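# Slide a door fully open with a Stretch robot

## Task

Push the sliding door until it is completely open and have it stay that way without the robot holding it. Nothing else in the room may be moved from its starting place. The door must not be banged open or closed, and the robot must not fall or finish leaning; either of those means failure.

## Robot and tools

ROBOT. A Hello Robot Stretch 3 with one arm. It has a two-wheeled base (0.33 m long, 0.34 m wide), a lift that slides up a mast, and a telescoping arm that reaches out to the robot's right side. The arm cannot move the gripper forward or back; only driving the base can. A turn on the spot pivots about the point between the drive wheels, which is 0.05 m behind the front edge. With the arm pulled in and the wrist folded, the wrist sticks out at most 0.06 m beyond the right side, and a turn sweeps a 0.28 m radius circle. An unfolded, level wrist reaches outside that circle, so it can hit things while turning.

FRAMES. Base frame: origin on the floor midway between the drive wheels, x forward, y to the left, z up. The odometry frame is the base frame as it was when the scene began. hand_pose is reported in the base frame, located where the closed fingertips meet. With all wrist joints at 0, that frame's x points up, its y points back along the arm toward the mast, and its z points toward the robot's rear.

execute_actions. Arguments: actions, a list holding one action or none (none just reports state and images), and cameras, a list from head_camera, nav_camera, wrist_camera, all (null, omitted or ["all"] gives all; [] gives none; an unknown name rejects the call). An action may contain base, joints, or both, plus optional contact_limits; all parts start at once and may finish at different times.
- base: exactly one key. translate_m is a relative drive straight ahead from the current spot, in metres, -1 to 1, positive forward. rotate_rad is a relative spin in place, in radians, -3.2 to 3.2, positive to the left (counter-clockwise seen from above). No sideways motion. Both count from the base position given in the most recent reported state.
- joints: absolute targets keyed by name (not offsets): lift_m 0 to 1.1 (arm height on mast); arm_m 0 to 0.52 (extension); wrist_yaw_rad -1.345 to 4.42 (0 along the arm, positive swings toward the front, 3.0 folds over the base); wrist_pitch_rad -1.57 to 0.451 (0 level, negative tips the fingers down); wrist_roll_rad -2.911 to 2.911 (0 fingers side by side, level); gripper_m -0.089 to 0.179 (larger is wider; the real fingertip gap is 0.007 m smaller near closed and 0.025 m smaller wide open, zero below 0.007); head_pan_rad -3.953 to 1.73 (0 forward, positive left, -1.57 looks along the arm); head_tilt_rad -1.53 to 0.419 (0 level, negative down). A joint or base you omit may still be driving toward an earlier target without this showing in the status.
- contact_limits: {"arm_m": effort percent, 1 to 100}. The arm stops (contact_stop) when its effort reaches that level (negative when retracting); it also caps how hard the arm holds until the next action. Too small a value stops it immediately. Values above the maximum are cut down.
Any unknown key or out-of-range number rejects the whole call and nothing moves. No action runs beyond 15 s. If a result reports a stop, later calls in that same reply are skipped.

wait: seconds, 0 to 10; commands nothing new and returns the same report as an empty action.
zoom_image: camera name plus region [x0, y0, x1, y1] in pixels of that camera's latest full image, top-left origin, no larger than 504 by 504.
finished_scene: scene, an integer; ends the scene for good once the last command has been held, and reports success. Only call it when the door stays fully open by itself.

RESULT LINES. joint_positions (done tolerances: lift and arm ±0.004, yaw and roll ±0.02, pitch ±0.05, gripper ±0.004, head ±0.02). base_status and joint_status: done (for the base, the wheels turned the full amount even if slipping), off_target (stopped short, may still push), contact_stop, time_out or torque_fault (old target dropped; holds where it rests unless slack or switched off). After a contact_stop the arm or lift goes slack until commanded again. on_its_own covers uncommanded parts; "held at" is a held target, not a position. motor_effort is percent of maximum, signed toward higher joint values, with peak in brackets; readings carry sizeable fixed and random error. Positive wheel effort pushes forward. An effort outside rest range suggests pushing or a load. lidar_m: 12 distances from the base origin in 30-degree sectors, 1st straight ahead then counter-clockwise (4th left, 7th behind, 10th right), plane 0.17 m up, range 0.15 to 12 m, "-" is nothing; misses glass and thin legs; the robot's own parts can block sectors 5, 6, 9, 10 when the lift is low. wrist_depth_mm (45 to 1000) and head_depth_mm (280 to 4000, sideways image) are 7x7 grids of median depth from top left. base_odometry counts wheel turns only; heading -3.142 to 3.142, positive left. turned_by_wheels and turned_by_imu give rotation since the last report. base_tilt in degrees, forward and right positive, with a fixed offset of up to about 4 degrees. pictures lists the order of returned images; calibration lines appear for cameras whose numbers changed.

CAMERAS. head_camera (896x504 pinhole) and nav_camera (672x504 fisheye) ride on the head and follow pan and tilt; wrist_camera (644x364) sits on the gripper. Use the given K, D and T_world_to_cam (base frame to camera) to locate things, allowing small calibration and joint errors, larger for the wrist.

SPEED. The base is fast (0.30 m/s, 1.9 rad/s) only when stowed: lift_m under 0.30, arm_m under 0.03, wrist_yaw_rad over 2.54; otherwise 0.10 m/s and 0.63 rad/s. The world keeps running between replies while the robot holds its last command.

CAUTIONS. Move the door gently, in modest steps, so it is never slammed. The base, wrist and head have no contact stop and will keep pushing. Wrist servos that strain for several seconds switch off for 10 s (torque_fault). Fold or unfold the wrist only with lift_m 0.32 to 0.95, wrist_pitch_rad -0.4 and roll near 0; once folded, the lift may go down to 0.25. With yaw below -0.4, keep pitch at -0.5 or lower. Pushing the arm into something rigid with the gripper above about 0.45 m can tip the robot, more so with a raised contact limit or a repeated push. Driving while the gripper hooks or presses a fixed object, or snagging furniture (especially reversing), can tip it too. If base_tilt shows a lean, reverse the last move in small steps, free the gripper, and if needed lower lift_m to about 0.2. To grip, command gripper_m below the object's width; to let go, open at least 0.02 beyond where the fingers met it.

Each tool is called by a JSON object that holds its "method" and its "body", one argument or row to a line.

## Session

{"method": "execute_actions", "body": {
  "actions": []
}}

Scene clock: 0.00 s.
base_odometry: x=+0.000 y=+0.000 heading=+0.000 (m, m, rad; odometry frame)
turned_by_wheels: +0.000 (rad since the last result)
turned_by_imu: +0.000 (rad since the last result)
base_tilt: forward=-0.1 right=+0.3 (deg)
lidar_m: 0.79 0.85 1.32 2.55 1.46 1.27 1.68 1.51 1.22 1.21 1.04 0.84
head_depth_mm: 755 758 763 768 772 776 776 / 766 772 776 777 784 786 785 / 776 780 782 789 791 794 801 / 785 789 792 797 804 807 809 / 754 742 741 743 751 753 754 / 741 743 748 752 756 765 763 / 750 753 758 764 763 772 776
base_status: not commanded
joint_positions: lift_m=+0.328 arm_m=-0.001 wrist_yaw_rad=+3.093 wrist_pitch_rad=-0.504 wrist_roll_rad=+0.018 gripper_m=+0.037 head_pan_rad=-0.003 head_tilt_rad=+0.004
joint_status: not commanded
motor_effort: left_wheel=+0 right_wheel=+1 lift_m=+22 arm_m=+1 wrist_yaw_rad=+0 wrist_pitch_rad=+5 wrist_roll_rad=+0 gripper_m=+0 head_pan_rad=+0 head_tilt_rad=+1 (%)
hand_pose: x=-0.0108 y=+0.0689 z=+0.3215 quat_wxyz=(+0.195, +0.695, +0.158, +0.674) (m; base frame)
wrist_depth_mm: - - - - - - - / - - - - - - - / 872 880 - 837 871 850 845 / 694 711 703 692 684 685 696 / 584 591 593 579 604 583 579 / 515 530 - - - 500 487 / 451 - - - 440 436 439
pictures: head_camera (sideways: a quarter turn clockwise sets it upright), nav_camera (sideways: a quarter turn counterclockwise sets it upright), wrist_camera
camera_calibration (this result's frames):
head_camera: T_world_to_cam=[[-0.0189344, 0.0164298, -0.999686, 1.32577], [0.0491328, 0.998672, 0.0154826, -0.0207185], [0.998613, -0.0488242, -0.0197166, -0.0215036], [0, 0, 0, 1]] pos_world=[0.0475945, -0.00214109, 1.32525]
nav_camera: T_world_to_cam=[[-0.00767951, -0.0164669, 0.999835, -1.26036], [-0.0174813, -0.999709, -0.0165991, 0.0777097], [0.999818, -0.0176059, 0.00738941, -0.0511177], [0, 0, 0, 1]] pos_world=[0.0427878, 0.0560328, 1.26182]
wrist_camera: T_world_to_cam=[[0.999529, 0.0122358, -0.0281462, 0.0320499], [-0.0129051, -0.664513, -0.747165, 0.316083], [-0.0278457, 0.747176, -0.664042, 0.329924], [0, 0, 0, 1]] pos_world=[-0.0187688, -0.0368622, 0.456152]
Images, in order (width x height): head_camera 896x504, nav_camera 672x504, wrist_camera 644x364.

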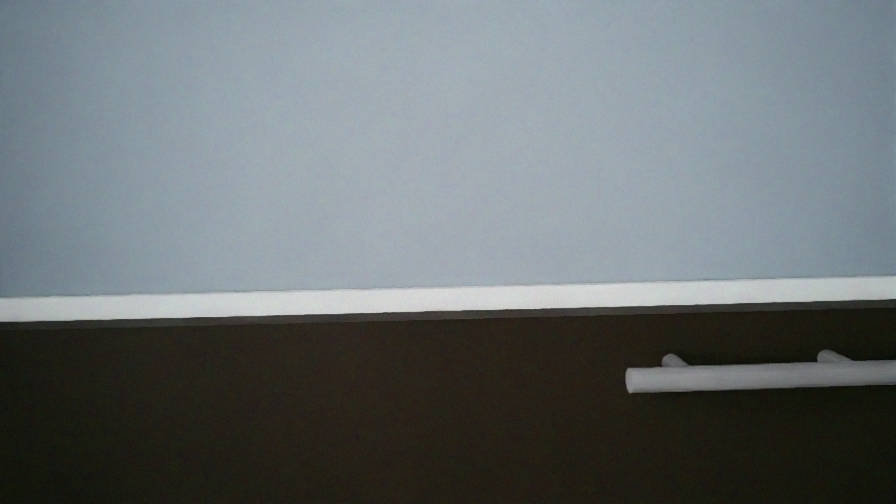

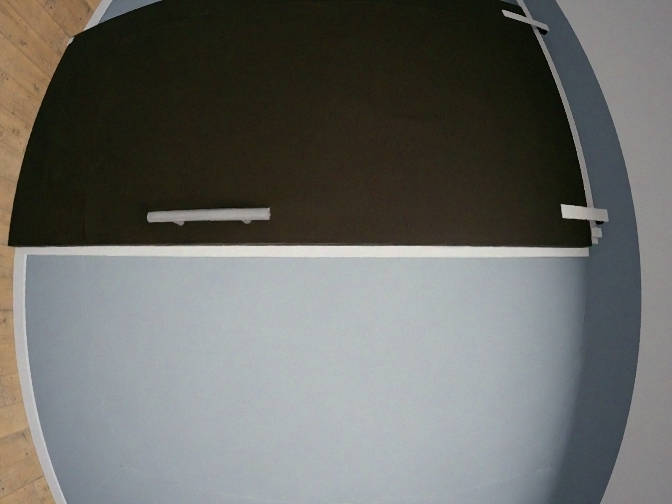

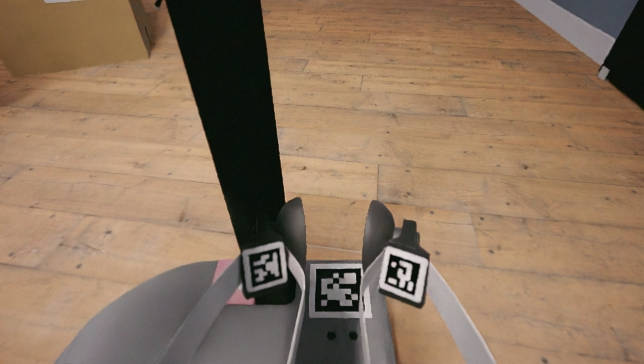

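{"method": "execute_actions", "body": {
  "actions": [
    {"base":{"translate_m":0.14},"joints":{"wrist_pitch_rad":-0.4,"lift_m":0.5}}
  ],
  "cameras": []
}}

{"method": "execute_actions", "body": {
  "actions": [
    {"base":{"rotate_rad":1.42},"joints":{"lift_m":0.85,"head_pan_rad":-1.57,"head_tilt_rad":-0.4}}
  ],
  "cameras": []
}}

{"method": "execute_actions", "body": {
  "actions": [
    {"base":{"translate_m":0.21},"joints":{"wrist_yaw_rad":0,"gripper_m":0.1}}
  ]
}}

Scene clock: 8.60 s.
base_odometry: x=+0.140 y=+0.000 heading=+0.000 (m, m, rad; odometry frame)
turned_by_wheels: +0.000 (rad since the last result)
turned_by_imu: +0.000 (rad since the last result)
base_tilt: forward=-0.2 right=+0.3 (deg)
lidar_m: 0.65 0.70 1.08 2.53 1.52 1.40 1.82 1.53 1.24 1.24 0.87 0.70
head_depth_mm: 623 626 628 634 636 640 641 / 631 635 636 643 644 649 652 / 639 643 647 650 655 656 662 / 647 653 654 659 662 667 666 / 644 646 630 623 610 610 614 / 595 603 604 609 612 611 614 / 606 610 615 618 619 625 627
base_status: done
joint_positions: lift_m=+0.500 arm_m=-0.001 wrist_yaw_rad=+3.093 wrist_pitch_rad=-0.421 wrist_roll_rad=+0.018 gripper_m=+0.037 head_pan_rad=-0.003 head_tilt_rad=+0.004
joint_status: all done
motor_effort: left_wheel=+1(5) right_wheel=+0(6) lift_m=+28(34) arm_m=+0(0) wrist_yaw_rad=+0(0) wrist_pitch_rad=+7(7) wrist_roll_rad=+0(0) gripper_m=-1(0) head_pan_rad=+0(1) head_tilt_rad=+3(2) (%)
hand_pose: x=-0.0103 y=+0.0803 z=+0.5117 quat_wxyz=(+0.166, +0.701, +0.129, +0.682) (m; base frame)
wrist_depth_mm: - - - - - - 941 / - - - - - - 928 / - - - - - - 907 / - - - - - - 889 / 883 892 905 881 916 884 831 / 743 747 767 764 721 729 753 / 640 654 643 657 642 646 641
pictures: none
No camera images: the call's "cameras" was empty. Leave "cameras" out to get every camera's image.

Scene clock: 12.60 s.
base_odometry: x=+0.140 y=+0.000 heading=+1.420 (m, m, rad; odometry frame)
turned_by_wheels: +1.420 (rad since the last result)
turned_by_imu: +1.420 (rad since the last result)
base_tilt: forward=-0.2 right=+0.3 (deg)
lidar_m: 2.53 1.51 1.52 1.40 1.73 1.28 1.23 0.98 0.72 0.65 0.66 0.91
head_depth_mm: 573 617 665 722 794 875 976 / 571 615 662 721 788 874 974 / 571 612 663 719 787 867 970 / 569 612 661 719 783 865 967 / 569 611 661 715 781 862 962 / 569 605 645 685 722 789 873 / 518 552 591 623 681 772 858
base_status: done
joint_positions: lift_m=+0.850 arm_m=-0.001 wrist_yaw_rad=+3.093 wrist_pitch_rad=-0.420 wrist_roll_rad=+0.018 gripper_m=+0.037 head_pan_rad=-1.563 head_tilt_rad=-0.395
joint_status: all done
motor_effort: left_wheel=-1(6) right_wheel=+4(7) lift_m=+28(31) arm_m=+0(0) wrist_yaw_rad=+0(0) wrist_pitch_rad=+7(7) wrist_roll_rad=+1(0) gripper_m=+0(0) head_pan_rad=-3(46) head_tilt_rad=-3(36) (%)
hand_pose: x=-0.0103 y=+0.0803 z=+0.8618 quat_wxyz=(+0.166, +0.701, +0.129, +0.682) (m; base frame)
wrist_depth_mm: - - - - - - - / - - - - - - - / - - - - - - - / - - - - - - - / - - - - - - - / - - - - - - - / - - 995 - - 997 -
pictures: none
No camera images: the call's "cameras" was empty. Leave "cameras" out to get every camera's image.

Scene clock: 15.93 s.
base_odometry: x=+0.172 y=+0.208 heading=+1.420 (m, m, rad; odometry frame)
turned_by_wheels: +0.000 (rad since the last result)
turned_by_imu: +0.000 (rad since the last result)
base_tilt: forward=-0.1 right=+0.3 (deg)
lidar_m: 2.32 1.79 1.37 1.37 1.77 1.50 1.45 0.99 0.73 0.64 0.66 0.91
head_depth_mm: 575 617 665 724 789 872 980 / 575 617 666 722 793 873 962 / 550 592 645 696 772 854 929 / 513 553 597 630 688 782 857 / 514 552 595 647 707 780 853 / 513 550 594 645 704 776 867 / 511 549 593 645 703 775 863
base_status: done
joint_positions: lift_m=+0.850 arm_m=-0.001 wrist_yaw_rad=+0.002 wrist_pitch_rad=-0.420 wrist_roll_rad=+0.018 gripper_m=+0.100 head_pan_rad=-1.563 head_tilt_rad=-0.395
joint_status: all done
motor_effort: left_wheel=-2(4) right_wheel=+3(8) lift_m=+27(28) arm_m=+0(0) wrist_yaw_rad=-2(3) wrist_pitch_rad=+7(7) wrist_roll_rad=+0(0) gripper_m=-1(81) head_pan_rad=-4(4) head_tilt_rad=-4(3) (%)
hand_pose: x=-0.0211 y=-0.3676 z=+0.8618 quat_wxyz=(+0.686, +0.147, -0.697, -0.149) (m; base frame)
wrist_depth_mm: 368 371 359 346 404 400 392 / 409 402 392 382 444 440 430 / 455 450 435 428 491 487 471 / 525 504 490 480 554 547 522 / 596 589 557 558 629 610 600 / 710 691 692 649 725 687 680 / 871 821 800 792 897 852 826
pictures: head_camera (sideways: a quarter turn clockwise sets it upright), nav_camera (sideways: a quarter turn counterclockwise sets it upright), wrist_camera
camera_calibration (this result's frames):
head_camera: T_world_to_cam=[[0.0131716, 0.405922, -0.913813, 1.21327], [0.999169, -0.0405882, -0.00362766, -0.00163118], [-0.0385626, -0.913006, -0.40612, 0.487766], [0, 0, 0, 1]] pos_world=[0.00445857, -0.0472277, 1.30679]
nav_camera: T_world_to_cam=[[-0.0134832, -0.381458, 0.924288, -1.16147], [-0.999883, 0.0118465, -0.00969687, 0.0747095], [-0.00725062, -0.92431, -0.381573, 0.461313], [0, 0, 0, 1]] pos_world=[0.0623852, -0.0175405, 1.25028]
wrist_camera: T_world_to_cam=[[-0.997615, -0.0651084, -0.0229119, -0.0122429], [-0.020723, 0.599173, -0.800351, 0.939774], [0.0658378, -0.797968, -0.599093, 0.39255], [0, 0, 0, 1]] pos_world=[-0.0185834, -0.250642, 0.987043]
Images, in order (width x height): head_camera 896x504, nav_camera 672x504, wrist_camera 644x364.

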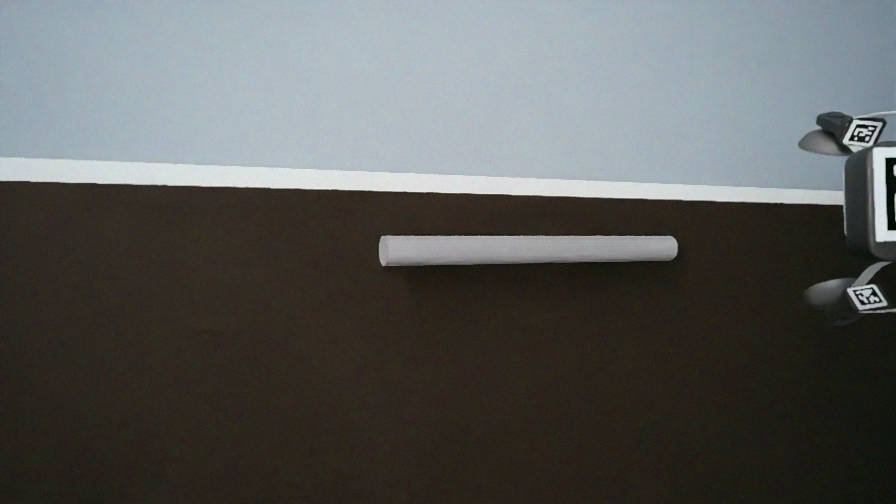

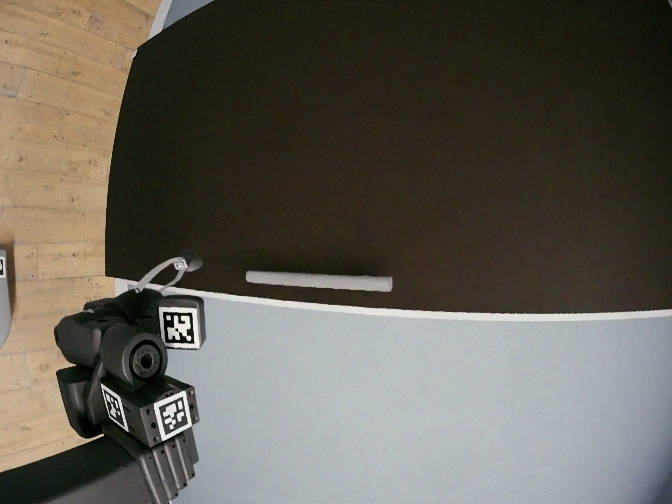

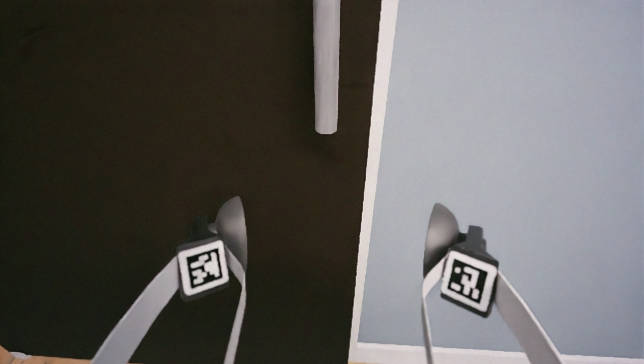

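{"method": "execute_actions", "body": {
  "actions": [
    {"joints":{"wrist_pitch_rad":0,"arm_m":0.18,"head_tilt_rad":-0.7}}
  ],
  "cameras": ["wrist_camera"]
}}

{"method": "execute_actions", "body": {
  "actions": [
    {"base":{"translate_m":0.4},"joints":{"gripper_m":0.035}}
  ]
}}

Scene clock: 21.83 s.
base_odometry: x=+0.172 y=+0.208 heading=+1.420 (m, m, rad; odometry frame)
turned_by_wheels: +0.000 (rad since the last result)
turned_by_imu: -0.001 (rad since the last result)
base_tilt: forward=-0.2 right=+0.3 (deg)
lidar_m: 2.32 1.78 1.37 1.36 1.78 1.49 1.45 0.99 0.73 0.64 0.66 0.91
head_depth_mm: 585 658 753 843 - 1280 1189 / 586 658 753 - 1118 1273 1189 / 554 631 722 - 1119 1286 1184 / 523 569 649 - 972 1178 1181 / 522 588 664 785 942 1174 1183 / 522 587 671 781 937 1173 1183 / 519 587 669 780 932 1160 1181
base_status: not commanded
joint_positions: lift_m=+0.850 arm_m=+0.180 wrist_yaw_rad=+0.001 wrist_pitch_rad=-0.024 wrist_roll_rad=+0.018 gripper_m=+0.100 head_pan_rad=-1.563 head_tilt_rad=-0.691
joint_status: all done
motor_effort: left_wheel=-2(2) right_wheel=+3(4) lift_m=+28(28) arm_m=+4(3) wrist_yaw_rad=+0(1) wrist_pitch_rad=+8(9) wrist_roll_rad=+0(0) gripper_m=-1(0) head_pan_rad=-3(3) head_tilt_rad=-5(33) (%)
hand_pose: x=-0.0213 y=-0.5802 z=+0.9581 quat_wxyz=(+0.701, +0.009, -0.713, -0.009) (m; base frame)
wrist_depth_mm: 204 201 198 134 237 248 243 / 212 209 204 140 247 255 249 / 220 218 212 149 259 265 261 / 230 227 221 212 270 278 270 / 241 235 230 222 278 287 282 / 253 247 244 232 292 298 294 / 264 260 252 244 312 313 308
pictures: wrist_camera
camera_calibration (this result's frames):
wrist_camera: T_world_to_cam=[[-0.997664, -0.0682329, 0.00335009, -0.051005], [-0.0199364, 0.243894, -0.969597, 1.10024], [0.0653414, -0.967399, -0.244685, -0.157246], [0, 0, 0, 1]] pos_world=[-0.0186762, -0.423943, 1.02849]
Images, in order (width x height): wrist_camera 644x364.

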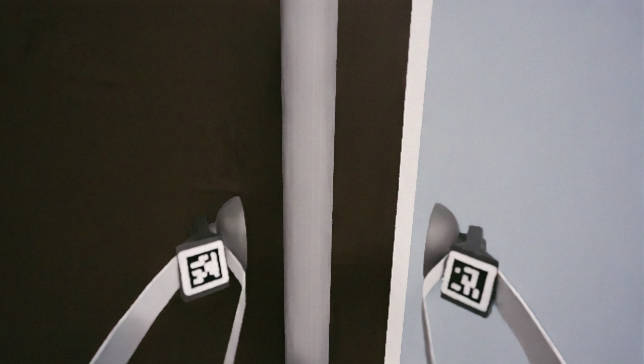

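Scene clock: 26.93 s.
base_odometry: x=+0.232 y=+0.603 heading=+1.420 (m, m, rad; odometry frame)
turned_by_wheels: +0.000 (rad since the last result)
turned_by_imu: -0.094 (rad since the last result)
base_tilt: forward=-0.1 right=+0.3 (deg)
lidar_m: 1.93 1.97 1.18 1.26 1.41 1.95 1.83 1.06 0.78 0.62 0.63 0.81
head_depth_mm: 2644 2943 2497 954 - 1289 1187 / 519 586 2323 - 1490 1344 1189 / 513 567 624 - - 1284 1185 / 508 571 652 752 938 1146 1186 / 503 565 644 752 900 1121 1183 / 498 558 635 742 880 1091 1182 / 492 551 626 729 861 1068 1181
base_status: done
joint_positions: lift_m=+0.850 arm_m=+0.180 wrist_yaw_rad=-0.273 wrist_pitch_rad=-0.024 wrist_roll_rad=+0.018 gripper_m=+0.035 head_pan_rad=-1.563 head_tilt_rad=-0.692
joint_status: all done
on_its_own: wrist_yaw_rad is held at -0.258, not at your +0.000, by its stall guard, which is not easing now; wrist_yaw_rad is at rest, and its effort (+13) is outside its rest range (-12 to +12)
motor_effort: left_wheel=-2(19) right_wheel=+5(49) lift_m=+28(28) arm_m=+2(3) wrist_yaw_rad=+13(76) wrist_pitch_rad=+8(8) wrist_roll_rad=+1(1) gripper_m=-2(83) head_pan_rad=-3(3) head_tilt_rad=-5(5) (%)
hand_pose: x=-0.0903 y=-0.5710 z=+0.9581 quat_wxyz=(+0.693, -0.088, -0.708, -0.104) (m; base frame)
wrist_depth_mm: 155 164 176 160 - 364 325 / 160 170 182 189 - 369 358 / 165 174 189 198 - 382 378 / 170 181 197 207 - 386 407 / 176 187 202 154 - 384 430 / 182 195 210 168 498 400 457 / 189 200 224 174 - 408 492
pictures: head_camera (sideways: a quarter turn clockwise sets it upright), nav_camera (sideways: a quarter turn counterclockwise sets it upright), wrist_camera
camera_calibration (this result's frames):
head_camera: T_world_to_cam=[[0.01136, 0.655165, -0.7554, 1.00672], [0.999136, -0.0376487, -0.0176276, 0.0165913], [-0.0399888, -0.754547, -0.655027, 0.811617], [0, 0, 0, 1]] pos_world=[0.00444226, -0.0465423, 1.2924]
nav_camera: T_world_to_cam=[[-0.0116343, -0.634828, 0.772566, -0.963626], [-0.999895, 0.014053, -0.00351018, 0.0666526], [-0.00862852, -0.772525, -0.634925, 0.790961], [0, 0, 0, 1]] pos_world=[0.0622593, -0.00163657, 1.2469]
wrist_camera: T_world_to_cam=[[-0.979067, 0.203505, 0.0036559, 0.0373473], [0.0462595, 0.239976, -0.969676, 1.10052], [-0.198211, -0.949209, -0.244367, -0.157489], [0, 0, 0, 1]] pos_world=[-0.0455599, -0.421188, 1.02852]
Images, in order (width x height): head_camera 896x504, nav_camera 672x504, wrist_camera 644x364.

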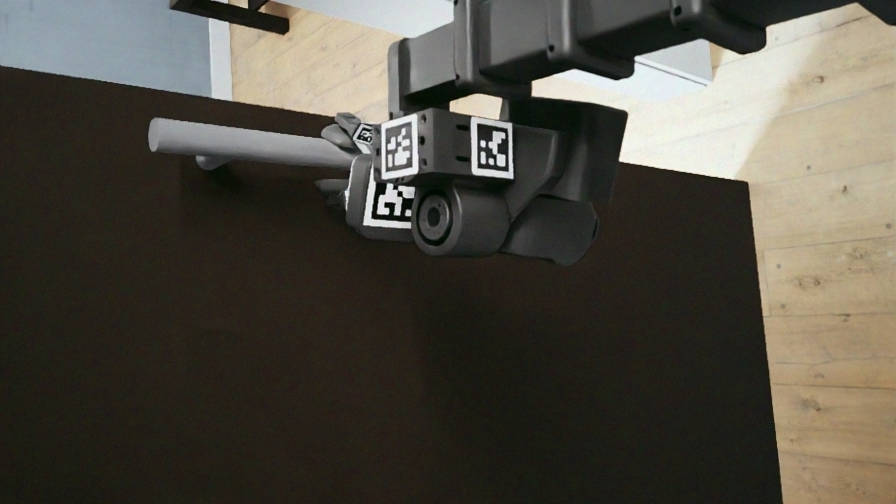

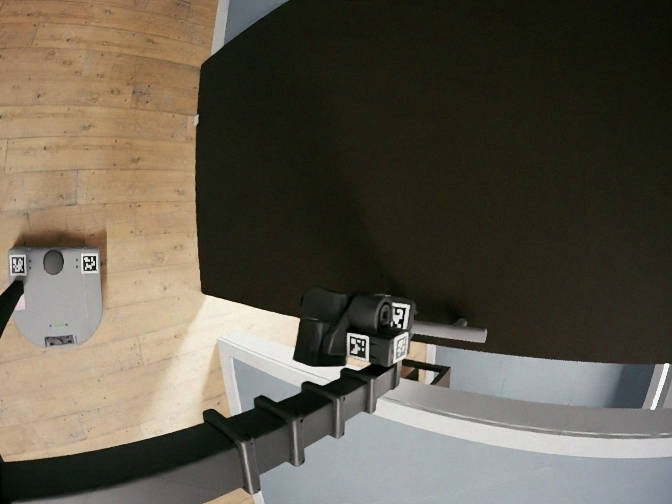

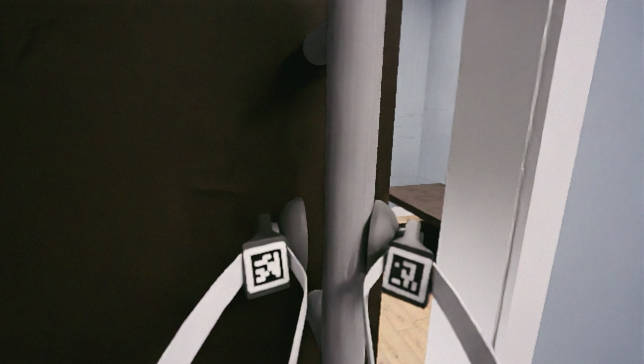

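{"method": "execute_actions", "body": {
  "actions": [
    {"base":{"rotate_rad":0.11},"joints":{"wrist_yaw_rad":-0.27}}
  ],
  "cameras": []
}}

{"method": "execute_actions", "body": {
  "actions": [
    {"base":{"translate_m":0.3},"joints":{"wrist_yaw_rad":-0.2}}
  ],
  "cameras": ["nav_camera","wrist_camera"]
}}

Scene clock: 31.00 s.
base_odometry: x=+0.232 y=+0.603 heading=+1.529 (m, m, rad; odometry frame)
turned_by_wheels: +0.109 (rad since the last result)
turned_by_imu: +0.055 (rad since the last result)
base_tilt: forward=-0.1 right=+0.3 (deg)
lidar_m: 1.94 1.91 1.18 1.33 1.90 1.91 1.83 0.99 0.65 0.62 0.63 0.85
head_depth_mm: 2520 2930 2499 2073 - 1299 1186 / 513 547 629 - 1564 1370 1181 / 509 575 640 - - 1196 1182 / 506 571 651 742 935 1140 1180 / 504 567 646 753 896 1125 1186 / 500 564 642 747 897 1116 1186 / 499 559 638 743 886 1104 1183
base_status: done
joint_positions: lift_m=+0.850 arm_m=+0.180 wrist_yaw_rad=-0.320 wrist_pitch_rad=-0.024 wrist_roll_rad=+0.018 gripper_m=+0.035 head_pan_rad=-1.563 head_tilt_rad=-0.692
joint_status: wrist_yaw_rad off_target (ended at -0.320, target -0.270)
on_its_own: right_wheel is at rest, and its effort (+21) is outside its rest range (-18 to +18); wrist_yaw_rad is at rest, and its effort (+47) is outside its rest range (-12 to +12)
motor_effort: left_wheel=-8(19) right_wheel=+21(40) lift_m=+28(28) arm_m=+2(2) wrist_yaw_rad=+47(69) wrist_pitch_rad=+8(8) wrist_roll_rad=+0(1) gripper_m=-9(16) head_pan_rad=-4(3) head_tilt_rad=-5(5) (%)
hand_pose: x=-0.1019 y=-0.5674 z=+0.9580 quat_wxyz=(+0.691, -0.105, -0.705, -0.121) (m; base frame)
wrist_depth_mm: 154 162 174 183 207 381 323 / 159 168 181 192 - 385 340 / 163 174 188 201 - 393 375 / 169 180 196 209 - 391 397 / 175 185 201 218 492 398 419 / 181 194 208 226 254 402 443 / 187 199 223 222 543 417 488
pictures: none
No camera images: the call's "cameras" was empty. Leave "cameras" out to get every camera's image.

Scene clock: 36.40 s.
base_odometry: x=+0.245 y=+0.903 heading=+1.529 (m, m, rad; odometry frame)
turned_by_wheels: +0.000 (rad since the last result)
turned_by_imu: -0.218 (rad since the last result)
base_tilt: forward=-0.1 right=+0.3 (deg)
lidar_m: 1.32 1.68 1.75 1.14 1.88 2.21 2.08 1.24 0.65 0.57 0.57 0.67
head_depth_mm: 526 571 652 2065 - 1365 1176 / 508 576 662 - 1506 1313 1183 / 494 560 624 - - 1160 1184 / 483 544 618 708 897 1088 1182 / 470 528 601 699 831 1027 1190 / 457 513 581 672 794 971 1155 / 447 499 564 647 762 924 1134
base_status: done
joint_positions: lift_m=+0.850 arm_m=+0.180 wrist_yaw_rad=-0.284 wrist_pitch_rad=-0.024 wrist_roll_rad=+0.018 gripper_m=+0.035 head_pan_rad=-1.563 head_tilt_rad=-0.693
joint_status: wrist_yaw_rad off_target (ended at -0.284, target -0.200)
on_its_own: wrist_yaw_rad is held at -0.283, not at your -0.200, by its stall guard, which is not easing now
motor_effort: left_wheel=+1(17) right_wheel=-1(43) lift_m=+28(28) arm_m=+3(4) wrist_yaw_rad=+1(70) wrist_pitch_rad=+8(9) wrist_roll_rad=+1(1) gripper_m=+1(15) head_pan_rad=-4(3) head_tilt_rad=-4(5) (%)
hand_pose: x=-0.0930 y=-0.5701 z=+0.9582 quat_wxyz=(+0.693, -0.092, -0.707, -0.108) (m; base frame)
wrist_depth_mm: 129 140 157 179 207 186 422 / 133 143 162 185 216 179 445 / 137 148 169 194 228 191 463 / 140 153 173 202 239 262 531 / 145 158 177 213 263 205 576 / 149 164 182 222 262 293 622 / 154 168 201 230 279 531 675
pictures: nav_camera (sideways: a quarter turn counterclockwise sets it upright), wrist_camera
camera_calibration (this result's frames):
nav_camera: T_world_to_cam=[[-0.0117346, -0.635609, 0.771922, -0.962787], [-0.999893, 0.0142238, -0.00348819, 0.066624], [-0.00876254, -0.77188, -0.635707, 0.791979], [0, 0, 0, 1]] pos_world=[0.0622586, -0.00159026, 1.2469]
wrist_camera: T_world_to_cam=[[-0.976725, 0.214461, 0.00376444, 0.0408307], [0.0488111, 0.239323, -0.969712, 1.10039], [-0.208866, -0.946959, -0.244221, -0.157036], [0, 0, 0, 1]] pos_world=[-0.0466303, -0.420812, 1.02855]
Images, in order (width x height): nav_camera 672x504, wrist_camera 644x364.

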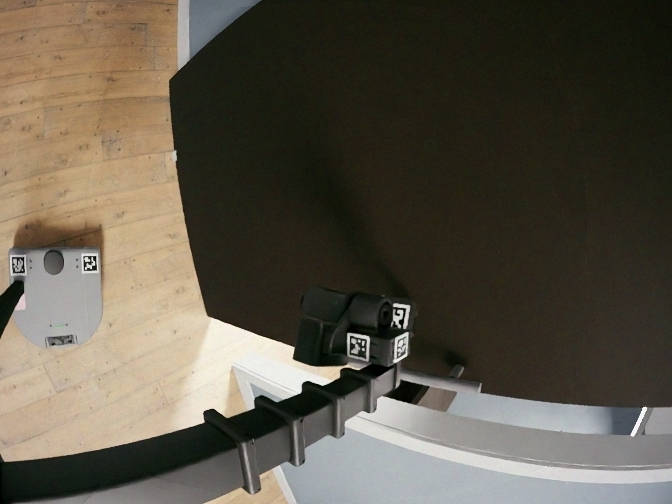

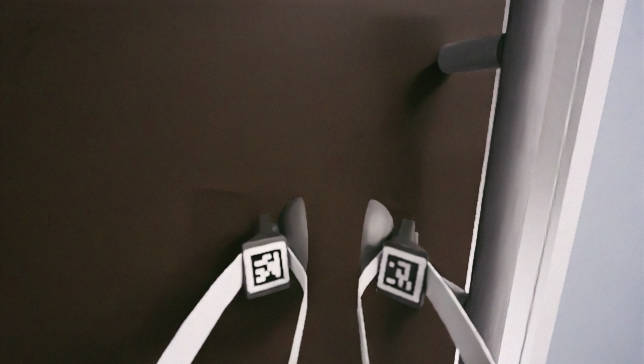

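{"method": "execute_actions", "body": {
  "actions": [
    {"joints":{"arm_m":0.0,"gripper_m":0.0}}
  ],
  "cameras": []
}}

{"method": "execute_actions", "body": {
  "actions": [
    {"base":{"rotate_rad":0.26},"joints":{"wrist_yaw_rad":1.4,"head_tilt_rad":-0.9}}
  ]
}}

Scene clock: 45.80 s.
base_odometry: x=+0.245 y=+0.903 heading=+1.529 (m, m, rad; odometry frame)
turned_by_wheels: +0.000 (rad since the last result)
turned_by_imu: -0.001 (rad since the last result)
base_tilt: forward=-0.2 right=+0.3 (deg)
lidar_m: 1.31 1.68 1.76 1.14 1.89 2.21 2.09 1.24 0.65 0.57 0.57 0.67
head_depth_mm: 525 570 647 1837 1469 - - / 510 578 666 772 969 - - / 495 560 645 748 858 - - / 481 543 620 724 866 1073 1186 / 469 528 601 697 831 1026 1187 / 457 511 580 671 793 977 1164 / 447 499 562 650 760 924 1133
base_status: not commanded
joint_positions: lift_m=+0.850 arm_m=+0.000 wrist_yaw_rad=-0.283 wrist_pitch_rad=-0.024 wrist_roll_rad=+0.018 gripper_m=+0.000 head_pan_rad=-1.563 head_tilt_rad=-0.693
joint_status: all done
on_its_own: wrist_yaw_rad is held at -0.283, not at your -0.200, by its stall guard, which is not easing now
motor_effort: left_wheel=+1(1) right_wheel=-1(1) lift_m=+28(28) arm_m=-2(3) wrist_yaw_rad=+1(1) wrist_pitch_rad=+8(8) wrist_roll_rad=+1(0) gripper_m=-2(82) head_pan_rad=-3(4) head_tilt_rad=-5(5) (%)
hand_pose: x=-0.0929 y=-0.3907 z=+0.9582 quat_wxyz=(+0.693, -0.092, -0.707, -0.108) (m; base frame)
wrist_depth_mm: 257 280 315 358 658 613 751 / 264 290 326 370 658 634 809 / 270 299 339 384 726 666 876 / 282 310 349 407 731 715 945 / 287 320 362 - 757 755 981 / 296 330 373 454 752 786 - / 306 343 400 454 844 836 -
pictures: none
No camera images: the call's "cameras" was empty. Leave "cameras" out to get every camera's image.

Scene clock: 47.63 s.
base_odometry: x=+0.245 y=+0.903 heading=+1.789 (m, m, rad; odometry frame)
turned_by_wheels: +0.260 (rad since the last result)
turned_by_imu: +0.260 (rad since the last result)
base_tilt: forward=-0.1 right=+0.3 (deg)
lidar_m: 1.68 1.75 1.18 1.14 1.52 2.16 2.09 0.91 0.59 0.57 0.60 0.82
head_depth_mm: 497 582 699 874 - 1212 1119 / 498 582 700 871 - 1213 1140 / 498 581 695 869 - 1209 1152 / 498 580 696 865 1106 1201 1141 / 496 576 693 870 1100 1206 1117 / 495 578 693 863 - 1196 1121 / 495 578 693 861 1043 1210 1125
base_status: done
joint_positions: lift_m=+0.850 arm_m=+0.000 wrist_yaw_rad=+1.398 wrist_pitch_rad=-0.024 wrist_roll_rad=+0.018 gripper_m=+0.000 head_pan_rad=-1.563 head_tilt_rad=-0.889
joint_status: all done
motor_effort: left_wheel=-2(6) right_wheel=+3(8) lift_m=+29(28) arm_m=-2(3) wrist_yaw_rad=+2(4) wrist_pitch_rad=+8(8) wrist_roll_rad=+0(1) gripper_m=-3(2) head_pan_rad=-4(3) head_tilt_rad=-7(28) (%)
hand_pose: x=+0.2304 y=-0.1892 z=+0.9582 quat_wxyz=(+0.542, +0.465, -0.540, +0.444) (m; base frame)
wrist_depth_mm: - - - - - 693 415 / - - - - - 686 421 / - - - - - 685 420 / - - - - - 587 412 / - - - - - 607 416 / - - - - 979 603 413 / - - - - - 604 418
pictures: head_camera (sideways: a quarter turn clockwise sets it upright), nav_camera (sideways: a quarter turn counterclockwise sets it upright), wrist_camera
camera_calibration (this result's frames):
head_camera: T_world_to_cam=[[0.0104626, 0.790471, -0.61241, 0.820396], [0.999097, -0.0334911, -0.0261599, 0.0276941], [-0.041189, -0.611583, -0.790107, 0.987299], [0, 0, 0, 1]] pos_world=[0.00441333, -0.0437563, 1.28322]
nav_camera: T_world_to_cam=[[-0.0107052, -0.773891, 0.633228, -0.782049], [-0.999895, 0.0144943, 0.000809955, 0.0610279], [-0.009805, -0.633153, -0.773965, 0.971801], [0, 0, 0, 1]] pos_world=[0.062178, 0.00919296, 1.24731]
wrist_camera: T_world_to_cam=[[-0.104721, -0.994494, 0.00376487, -0.154633], [-0.243262, 0.0219447, -0.969712, 1.01962], [0.964291, -0.102465, -0.244221, 0.160662], [0, 0, 0, 1]] pos_world=[0.0769161, -0.159694, 1.02855]
Images, in order (width x height): head_camera 896x504, nav_camera 672x504, wrist_camera 644x364.

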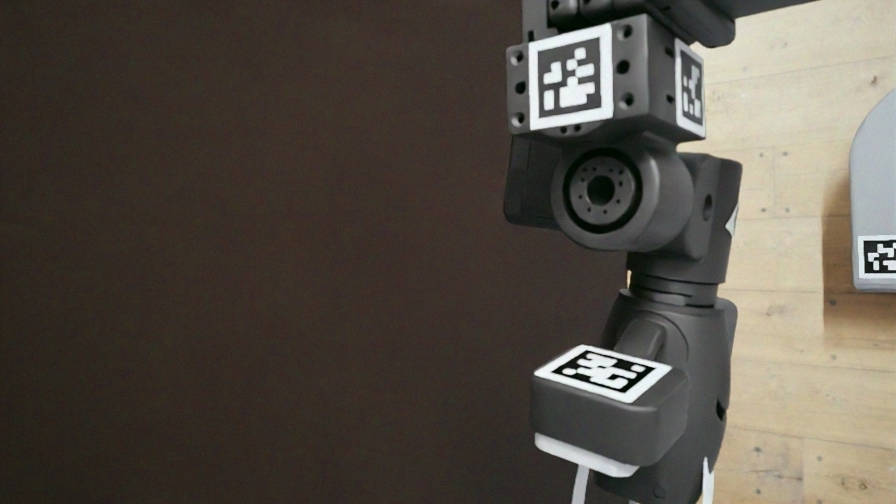

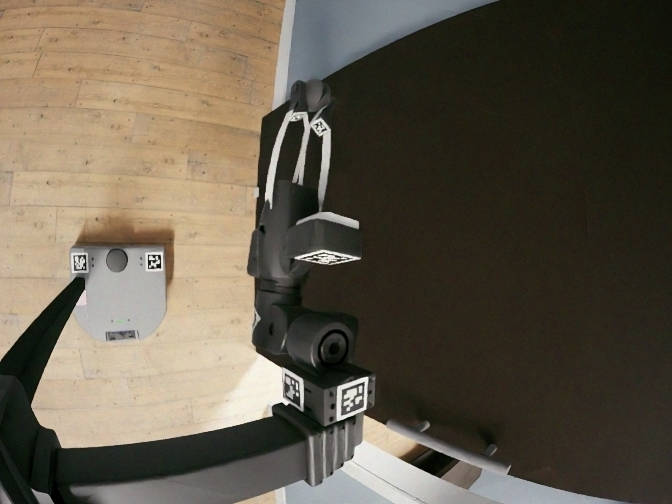

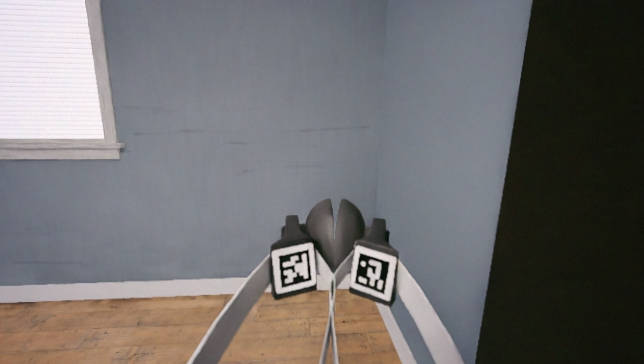

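{"method": "execute_actions", "body": {
  "actions": [
    {"base":{"rotate_rad":0.394},"joints":{"lift_m":0.6}}
  ],
  "cameras": []
}}

{"method": "execute_actions", "body": {
  "actions": [
    {"base":{"translate_m":-0.7},"joints":{"lift_m":0.3}}
  ],
  "cameras": []
}}

{"method": "execute_actions", "body": {
  "actions": [
    {"base":{"rotate_rad":-0.394},"joints":{"head_pan_rad":-1.0,"head_tilt_rad":-1.2}}
  ]
}}

Scene clock: 56.67 s.
base_odometry: x=+0.245 y=+0.903 heading=+2.183 (m, m, rad; odometry frame)
turned_by_wheels: +0.394 (rad since the last result)
turned_by_imu: +0.393 (rad since the last result)
base_tilt: forward=-0.1 right=+0.4 (deg)
lidar_m: 1.70 1.37 1.14 1.52 2.24 2.09 1.03 0.61 0.57 0.58 0.73 1.67
head_depth_mm: 481 553 645 777 974 1208 1119 / 500 576 680 829 1052 1274 - / 520 603 713 877 1144 1292 - / 540 631 755 940 1246 1273 1117 / 563 661 800 1013 1336 1267 1098 / 586 695 851 1096 1381 1276 1107 / 614 733 906 1304 1411 1241 1119
base_status: done
joint_positions: lift_m=+0.600 arm_m=+0.000 wrist_yaw_rad=+1.399 wrist_pitch_rad=-0.023 wrist_roll_rad=+0.018 gripper_m=+0.000 head_pan_rad=-1.563 head_tilt_rad=-0.889
joint_status: all done
motor_effort: left_wheel=-1(6) right_wheel=+3(7) lift_m=+16(25) arm_m=-2(2) wrist_yaw_rad=+1(2) wrist_pitch_rad=+8(8) wrist_roll_rad=+0(1) gripper_m=-3(3) head_pan_rad=-3(4) head_tilt_rad=-8(7) (%)
hand_pose: x=+0.2305 y=-0.1890 z=+0.7090 quat_wxyz=(+0.542, +0.466, -0.540, +0.445) (m; base frame)
wrist_depth_mm: - - - - - - 985 / - - - - - - 960 / - - - - - - 952 / - - - - - - 935 / - - - - - - 881 / - - - - - - 864 / - - - - - - 837
pictures: none
No camera images: the call's "cameras" was empty. Leave "cameras" out to get every camera's image.

Scene clock: 64.90 s.
base_odometry: x=+0.647 y=+0.330 heading=+2.183 (m, m, rad; odometry frame)
turned_by_wheels: +0.000 (rad since the last result)
turned_by_imu: -0.004 (rad since the last result)
base_tilt: forward=-0.1 right=+0.3 (deg)
lidar_m: 2.35 1.65 1.71 2.06 1.55 1.44 0.58 0.38 0.34 0.40 0.38 0.80
head_depth_mm: 2341 2273 1885 518 562 784 1076 / 2386 2302 1888 1624 1362 875 1101 / 2502 2293 1879 1606 1405 1250 - / 2562 2271 1895 1610 1404 1260 - / 2625 2266 1876 1598 1387 1188 1092 / 2709 2256 1749 560 726 1187 1114 / 328 365 431 532 818 1212 1103
base_status: done
joint_positions: lift_m=+0.300 arm_m=+0.000 wrist_yaw_rad=+1.399 wrist_pitch_rad=-0.023 wrist_roll_rad=+0.018 gripper_m=+0.000 head_pan_rad=-1.563 head_tilt_rad=-0.889
joint_status: all done
motor_effort: left_wheel=-1(6) right_wheel=+3(4) lift_m=+16(14) arm_m=-2(2) wrist_yaw_rad=+1(1) wrist_pitch_rad=+8(8) wrist_roll_rad=+1(0) gripper_m=-3(4) head_pan_rad=-3(3) head_tilt_rad=-7(7) (%)
hand_pose: x=+0.2305 y=-0.1890 z=+0.4092 quat_wxyz=(+0.542, +0.465, -0.540, +0.445) (m; base frame)
wrist_depth_mm: - - - - - 678 321 / - - - - - 647 312 / - - - - - 617 303 / - - - - - 591 298 / - - - - - 563 291 / 840 851 858 812 859 536 281 / 649 669 670 673 682 510 276
pictures: none
No camera images: the call's "cameras" was empty. Leave "cameras" out to get every camera's image.

Scene clock: 66.47 s.
base_odometry: x=+0.647 y=+0.330 heading=+1.789 (m, m, rad; odometry frame)
turned_by_wheels: -0.394 (rad since the last result)
turned_by_imu: -0.394 (rad since the last result)
base_tilt: forward=-0.1 right=+0.3 (deg)
lidar_m: 1.19 2.41 1.65 1.71 2.01 1.49 1.34 0.50 0.37 0.34 0.38 0.42
head_depth_mm: 1741 1596 1464 694 1010 1193 1123 / 1730 1588 1464 1366 1173 - 1130 / 1716 1579 1458 1354 1276 - - / 1726 1568 1452 1361 1280 - - / 423 516 684 1020 1264 1181 1102 / 401 502 749 1307 1257 1182 1112 / 408 489 889 1330 1257 1172 1107
base_status: done
joint_positions: lift_m=+0.300 arm_m=+0.000 wrist_yaw_rad=+1.399 wrist_pitch_rad=-0.023 wrist_roll_rad=+0.018 gripper_m=+0.000 head_pan_rad=-1.007 head_tilt_rad=-1.185
joint_status: all done
motor_effort: left_wheel=+3(6) right_wheel=-3(6) lift_m=+16(15) arm_m=-2(2) wrist_yaw_rad=+1(1) wrist_pitch_rad=+8(8) wrist_roll_rad=+1(1) gripper_m=-3(3) head_pan_rad=+3(39) head_tilt_rad=-10(39) (%)
hand_pose: x=+0.2305 y=-0.1890 z=+0.4092 quat_wxyz=(+0.542, +0.465, -0.540, +0.445) (m; base frame)
wrist_depth_mm: - - - - 318 183 170 / - - - - 318 184 - / - - - - 322 185 - / - - - - 323 188 - / - - - - 292 197 - / 853 839 884 776 267 205 892 / 650 658 660 681 367 216 688
pictures: head_camera (sideways: a quarter turn clockwise sets it upright), nav_camera (sideways: a quarter turn counterclockwise sets it upright), wrist_camera
camera_calibration (this result's frames):
head_camera: T_world_to_cam=[[-0.485626, 0.798911, -0.354836, 0.487901], [0.861137, 0.507025, -0.0369832, 0.042614], [0.150364, -0.323522, -0.934197, 1.17338], [0, 0, 0, 1]] pos_world=[0.0238058, -0.0317797, 1.27087]
nav_camera: T_world_to_cam=[[0.480302, -0.79071, 0.379589, -0.454637], [-0.856184, -0.516621, 0.00719171, 0.0518445], [0.190417, -0.328452, -0.925127, 1.16705], [0, 0, 0, 1]] pos_world=[0.0405263, 0.0506166, 1.25187]
wrist_camera: T_world_to_cam=[[-0.103835, -0.994587, 0.0038187, -0.152586], [-0.242519, 0.021595, -0.969906, 0.487064], [0.964574, -0.101636, -0.243448, 0.0263133], [0, 0, 0, 1]] pos_world=[0.0768974, -0.159604, 0.479395]
Images, in order (width x height): head_camera 896x504, nav_camera 672x504, wrist_camera 644x364.

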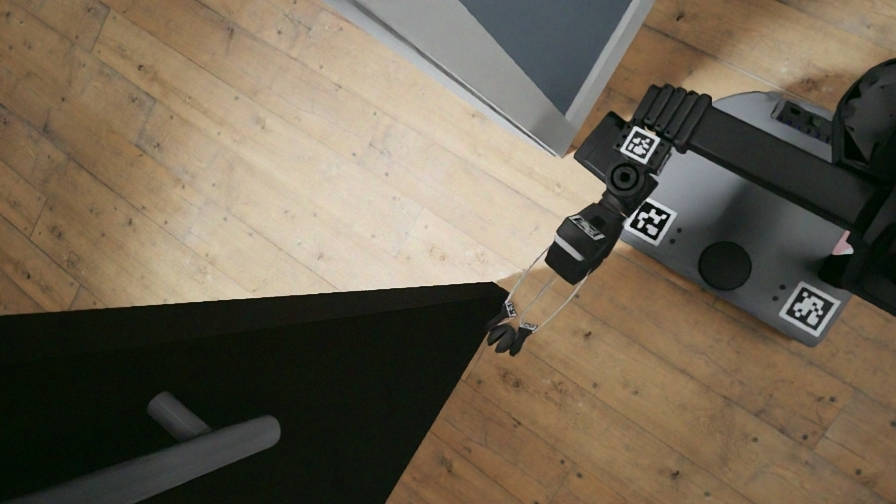

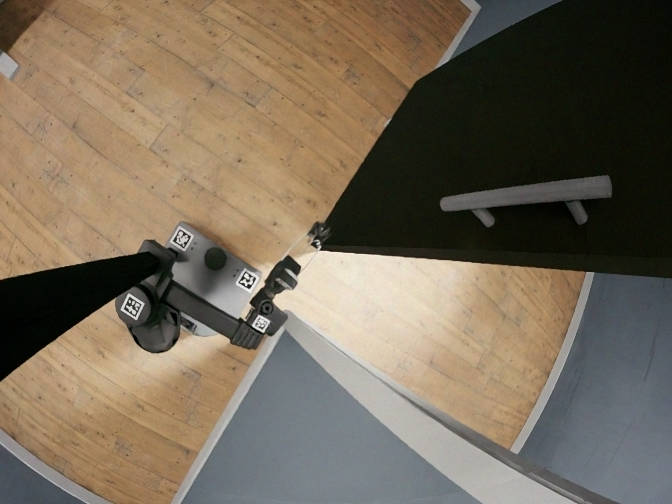

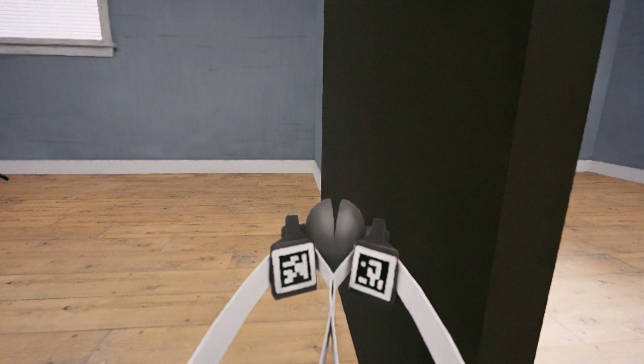

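{"method": "execute_actions", "body": {
  "actions": [
    {"base":{"translate_m":-0.02},"joints":{"wrist_yaw_rad":1.2,"arm_m":0.075}}
  ],
  "cameras": ["wrist_camera"]
}}

{"method": "execute_actions", "body": {
  "actions": [
    {"base":{"translate_m":0.15}}
  ]
}}

Scene clock: 73.13 s.
base_odometry: x=+0.651 y=+0.310 heading=+1.789 (m, m, rad; odometry frame)
turned_by_wheels: +0.000 (rad since the last result)
turned_by_imu: -0.001 (rad since the last result)
base_tilt: forward=-0.1 right=+0.3 (deg)
lidar_m: 1.19 2.43 1.66 1.71 1.99 1.47 1.33 0.50 0.37 0.34 0.39 0.42
head_depth_mm: 1727 1589 1453 680 1003 1186 1122 / 1728 1587 1467 1342 1015 1194 1133 / 1724 1580 1459 1354 1246 - - / 1731 1571 1460 1362 1267 - - / 1683 603 750 1135 1259 1191 1099 / 408 523 749 1302 1257 1179 1110 / 430 483 888 1330 1255 1177 1110
base_status: done
joint_positions: lift_m=+0.300 arm_m=+0.075 wrist_yaw_rad=+1.201 wrist_pitch_rad=-0.023 wrist_roll_rad=+0.018 gripper_m=+0.000 head_pan_rad=-1.007 head_tilt_rad=-1.185
joint_status: all done
motor_effort: left_wheel=+3(6) right_wheel=-2(9) lift_m=+16(16) arm_m=+3(6) wrist_yaw_rad=+0(2) wrist_pitch_rad=+8(8) wrist_roll_rad=+1(1) gripper_m=-2(2) head_pan_rad=+3(4) head_tilt_rad=-10(10) (%)
hand_pose: x=+0.2170 y=-0.3121 z=+0.4092 quat_wxyz=(+0.583, +0.410, -0.584, +0.389) (m; base frame)
wrist_depth_mm: - - 822 184 - - - / - - - 191 - - - / - - - 197 - - - / - - - 207 - - - / - - - - - - - / 828 847 848 229 887 873 879 / 650 665 609 236 664 673 670
pictures: wrist_camera
camera_calibration (this result's frames):
wrist_camera: T_world_to_cam=[[-0.297608, -0.954681, 0.00381887, -0.221895], [-0.233521, 0.0689171, -0.969906, 0.499253], [0.925687, -0.289544, -0.243449, -0.0233387], [0, 0, 0, 1]] pos_world=[0.0721528, -0.253004, 0.479395]
Images, in order (width x height): wrist_camera 644x364.

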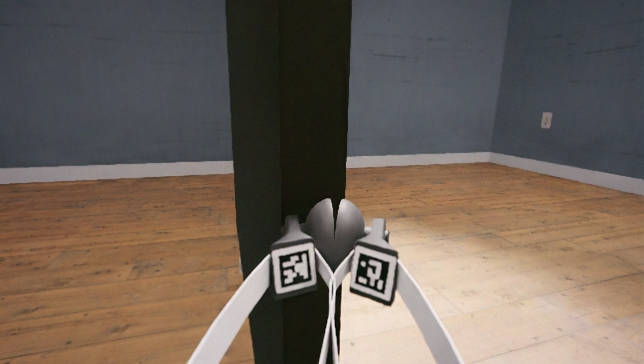

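Scene clock: 76.17 s.
base_odometry: x=+0.619 y=+0.457 heading=+1.789 (m, m, rad; odometry frame)
turned_by_wheels: +0.000 (rad since the last result)
turned_by_imu: -0.101 (rad since the last result)
base_tilt: forward=-0.2 right=+0.3 (deg)
lidar_m: 0.84 2.25 1.60 1.71 2.12 1.66 1.55 0.55 0.36 0.39 0.36 0.37
head_depth_mm: 1735 1590 1474 1348 1045 1193 1122 / 1716 1583 1458 1362 1236 1199 1130 / 1714 1579 1459 1356 1253 - - / 1713 1574 1446 1363 1263 - - / 1689 1501 689 998 1258 1183 1102 / 365 460 650 1106 1255 1179 1114 / 380 456 736 1299 1257 1176 1109
base_status: done
joint_positions: lift_m=+0.300 arm_m=+0.075 wrist_yaw_rad=+1.202 wrist_pitch_rad=-0.025 wrist_roll_rad=+0.018 gripper_m=+0.000 head_pan_rad=-1.006 head_tilt_rad=-1.187
joint_status: not commanded
motor_effort: left_wheel=+2(9) right_wheel=-1(45) lift_m=+16(16) arm_m=+3(4) wrist_yaw_rad=-2(37) wrist_pitch_rad=+9(10) wrist_roll_rad=+1(1) gripper_m=-3(5) head_pan_rad=+4(3) head_tilt_rad=-8(9) (%)
hand_pose: x=+0.2170 y=-0.3119 z=+0.4086 quat_wxyz=(+0.583, +0.411, -0.583, +0.389) (m; base frame)
wrist_depth_mm: - - 158 - - - - / - - 163 - - - - / - - 170 - - - - / - - 179 - - - - / - - 201 - - - - / 827 842 411 781 866 893 878 / 649 653 202 634 680 685 676
pictures: head_camera (sideways: a quarter turn clockwise sets it upright), nav_camera (sideways: a quarter turn counterclockwise sets it upright), wrist_camera
camera_calibration (this result's frames):
head_camera: T_world_to_cam=[[-0.486792, 0.799065, -0.352887, 0.48537], [0.860606, 0.507921, -0.0370488, 0.0427026], [0.149634, -0.321732, -0.934932, 1.17434], [0, 0, 0, 1]] pos_world=[0.0238018, -0.031708, 1.27079]
nav_camera: T_world_to_cam=[[0.481487, -0.790913, 0.37766, -0.452133], [-0.855677, -0.517459, 0.00723498, 0.0517851], [0.189702, -0.326639, -0.925916, 1.16808], [0, 0, 0, 1]] pos_world=[0.0404217, 0.0507378, 1.25192]
wrist_camera: T_world_to_cam=[[-0.296865, -0.954912, 0.00367206, -0.221917], [-0.23554, 0.0694975, -0.969377, 0.499097], [0.925415, -0.288639, -0.245551, -0.0222408], [0, 0, 0, 1]] pos_world=[0.0722599, -0.253017, 0.479167]
Images, in order (width x height): head_camera 896x504, nav_camera 672x504, wrist_camera 644x364.

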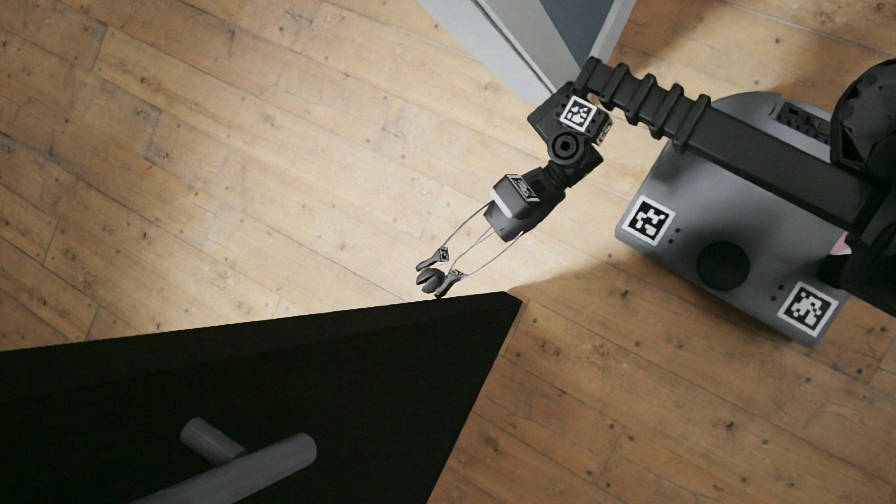

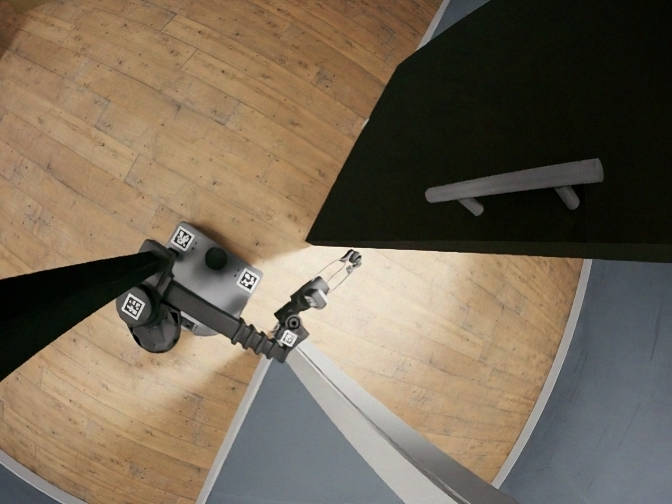

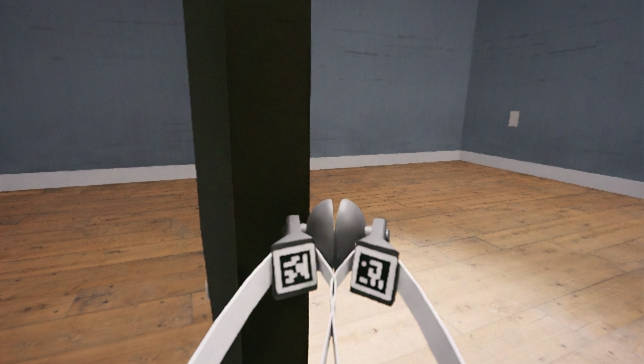

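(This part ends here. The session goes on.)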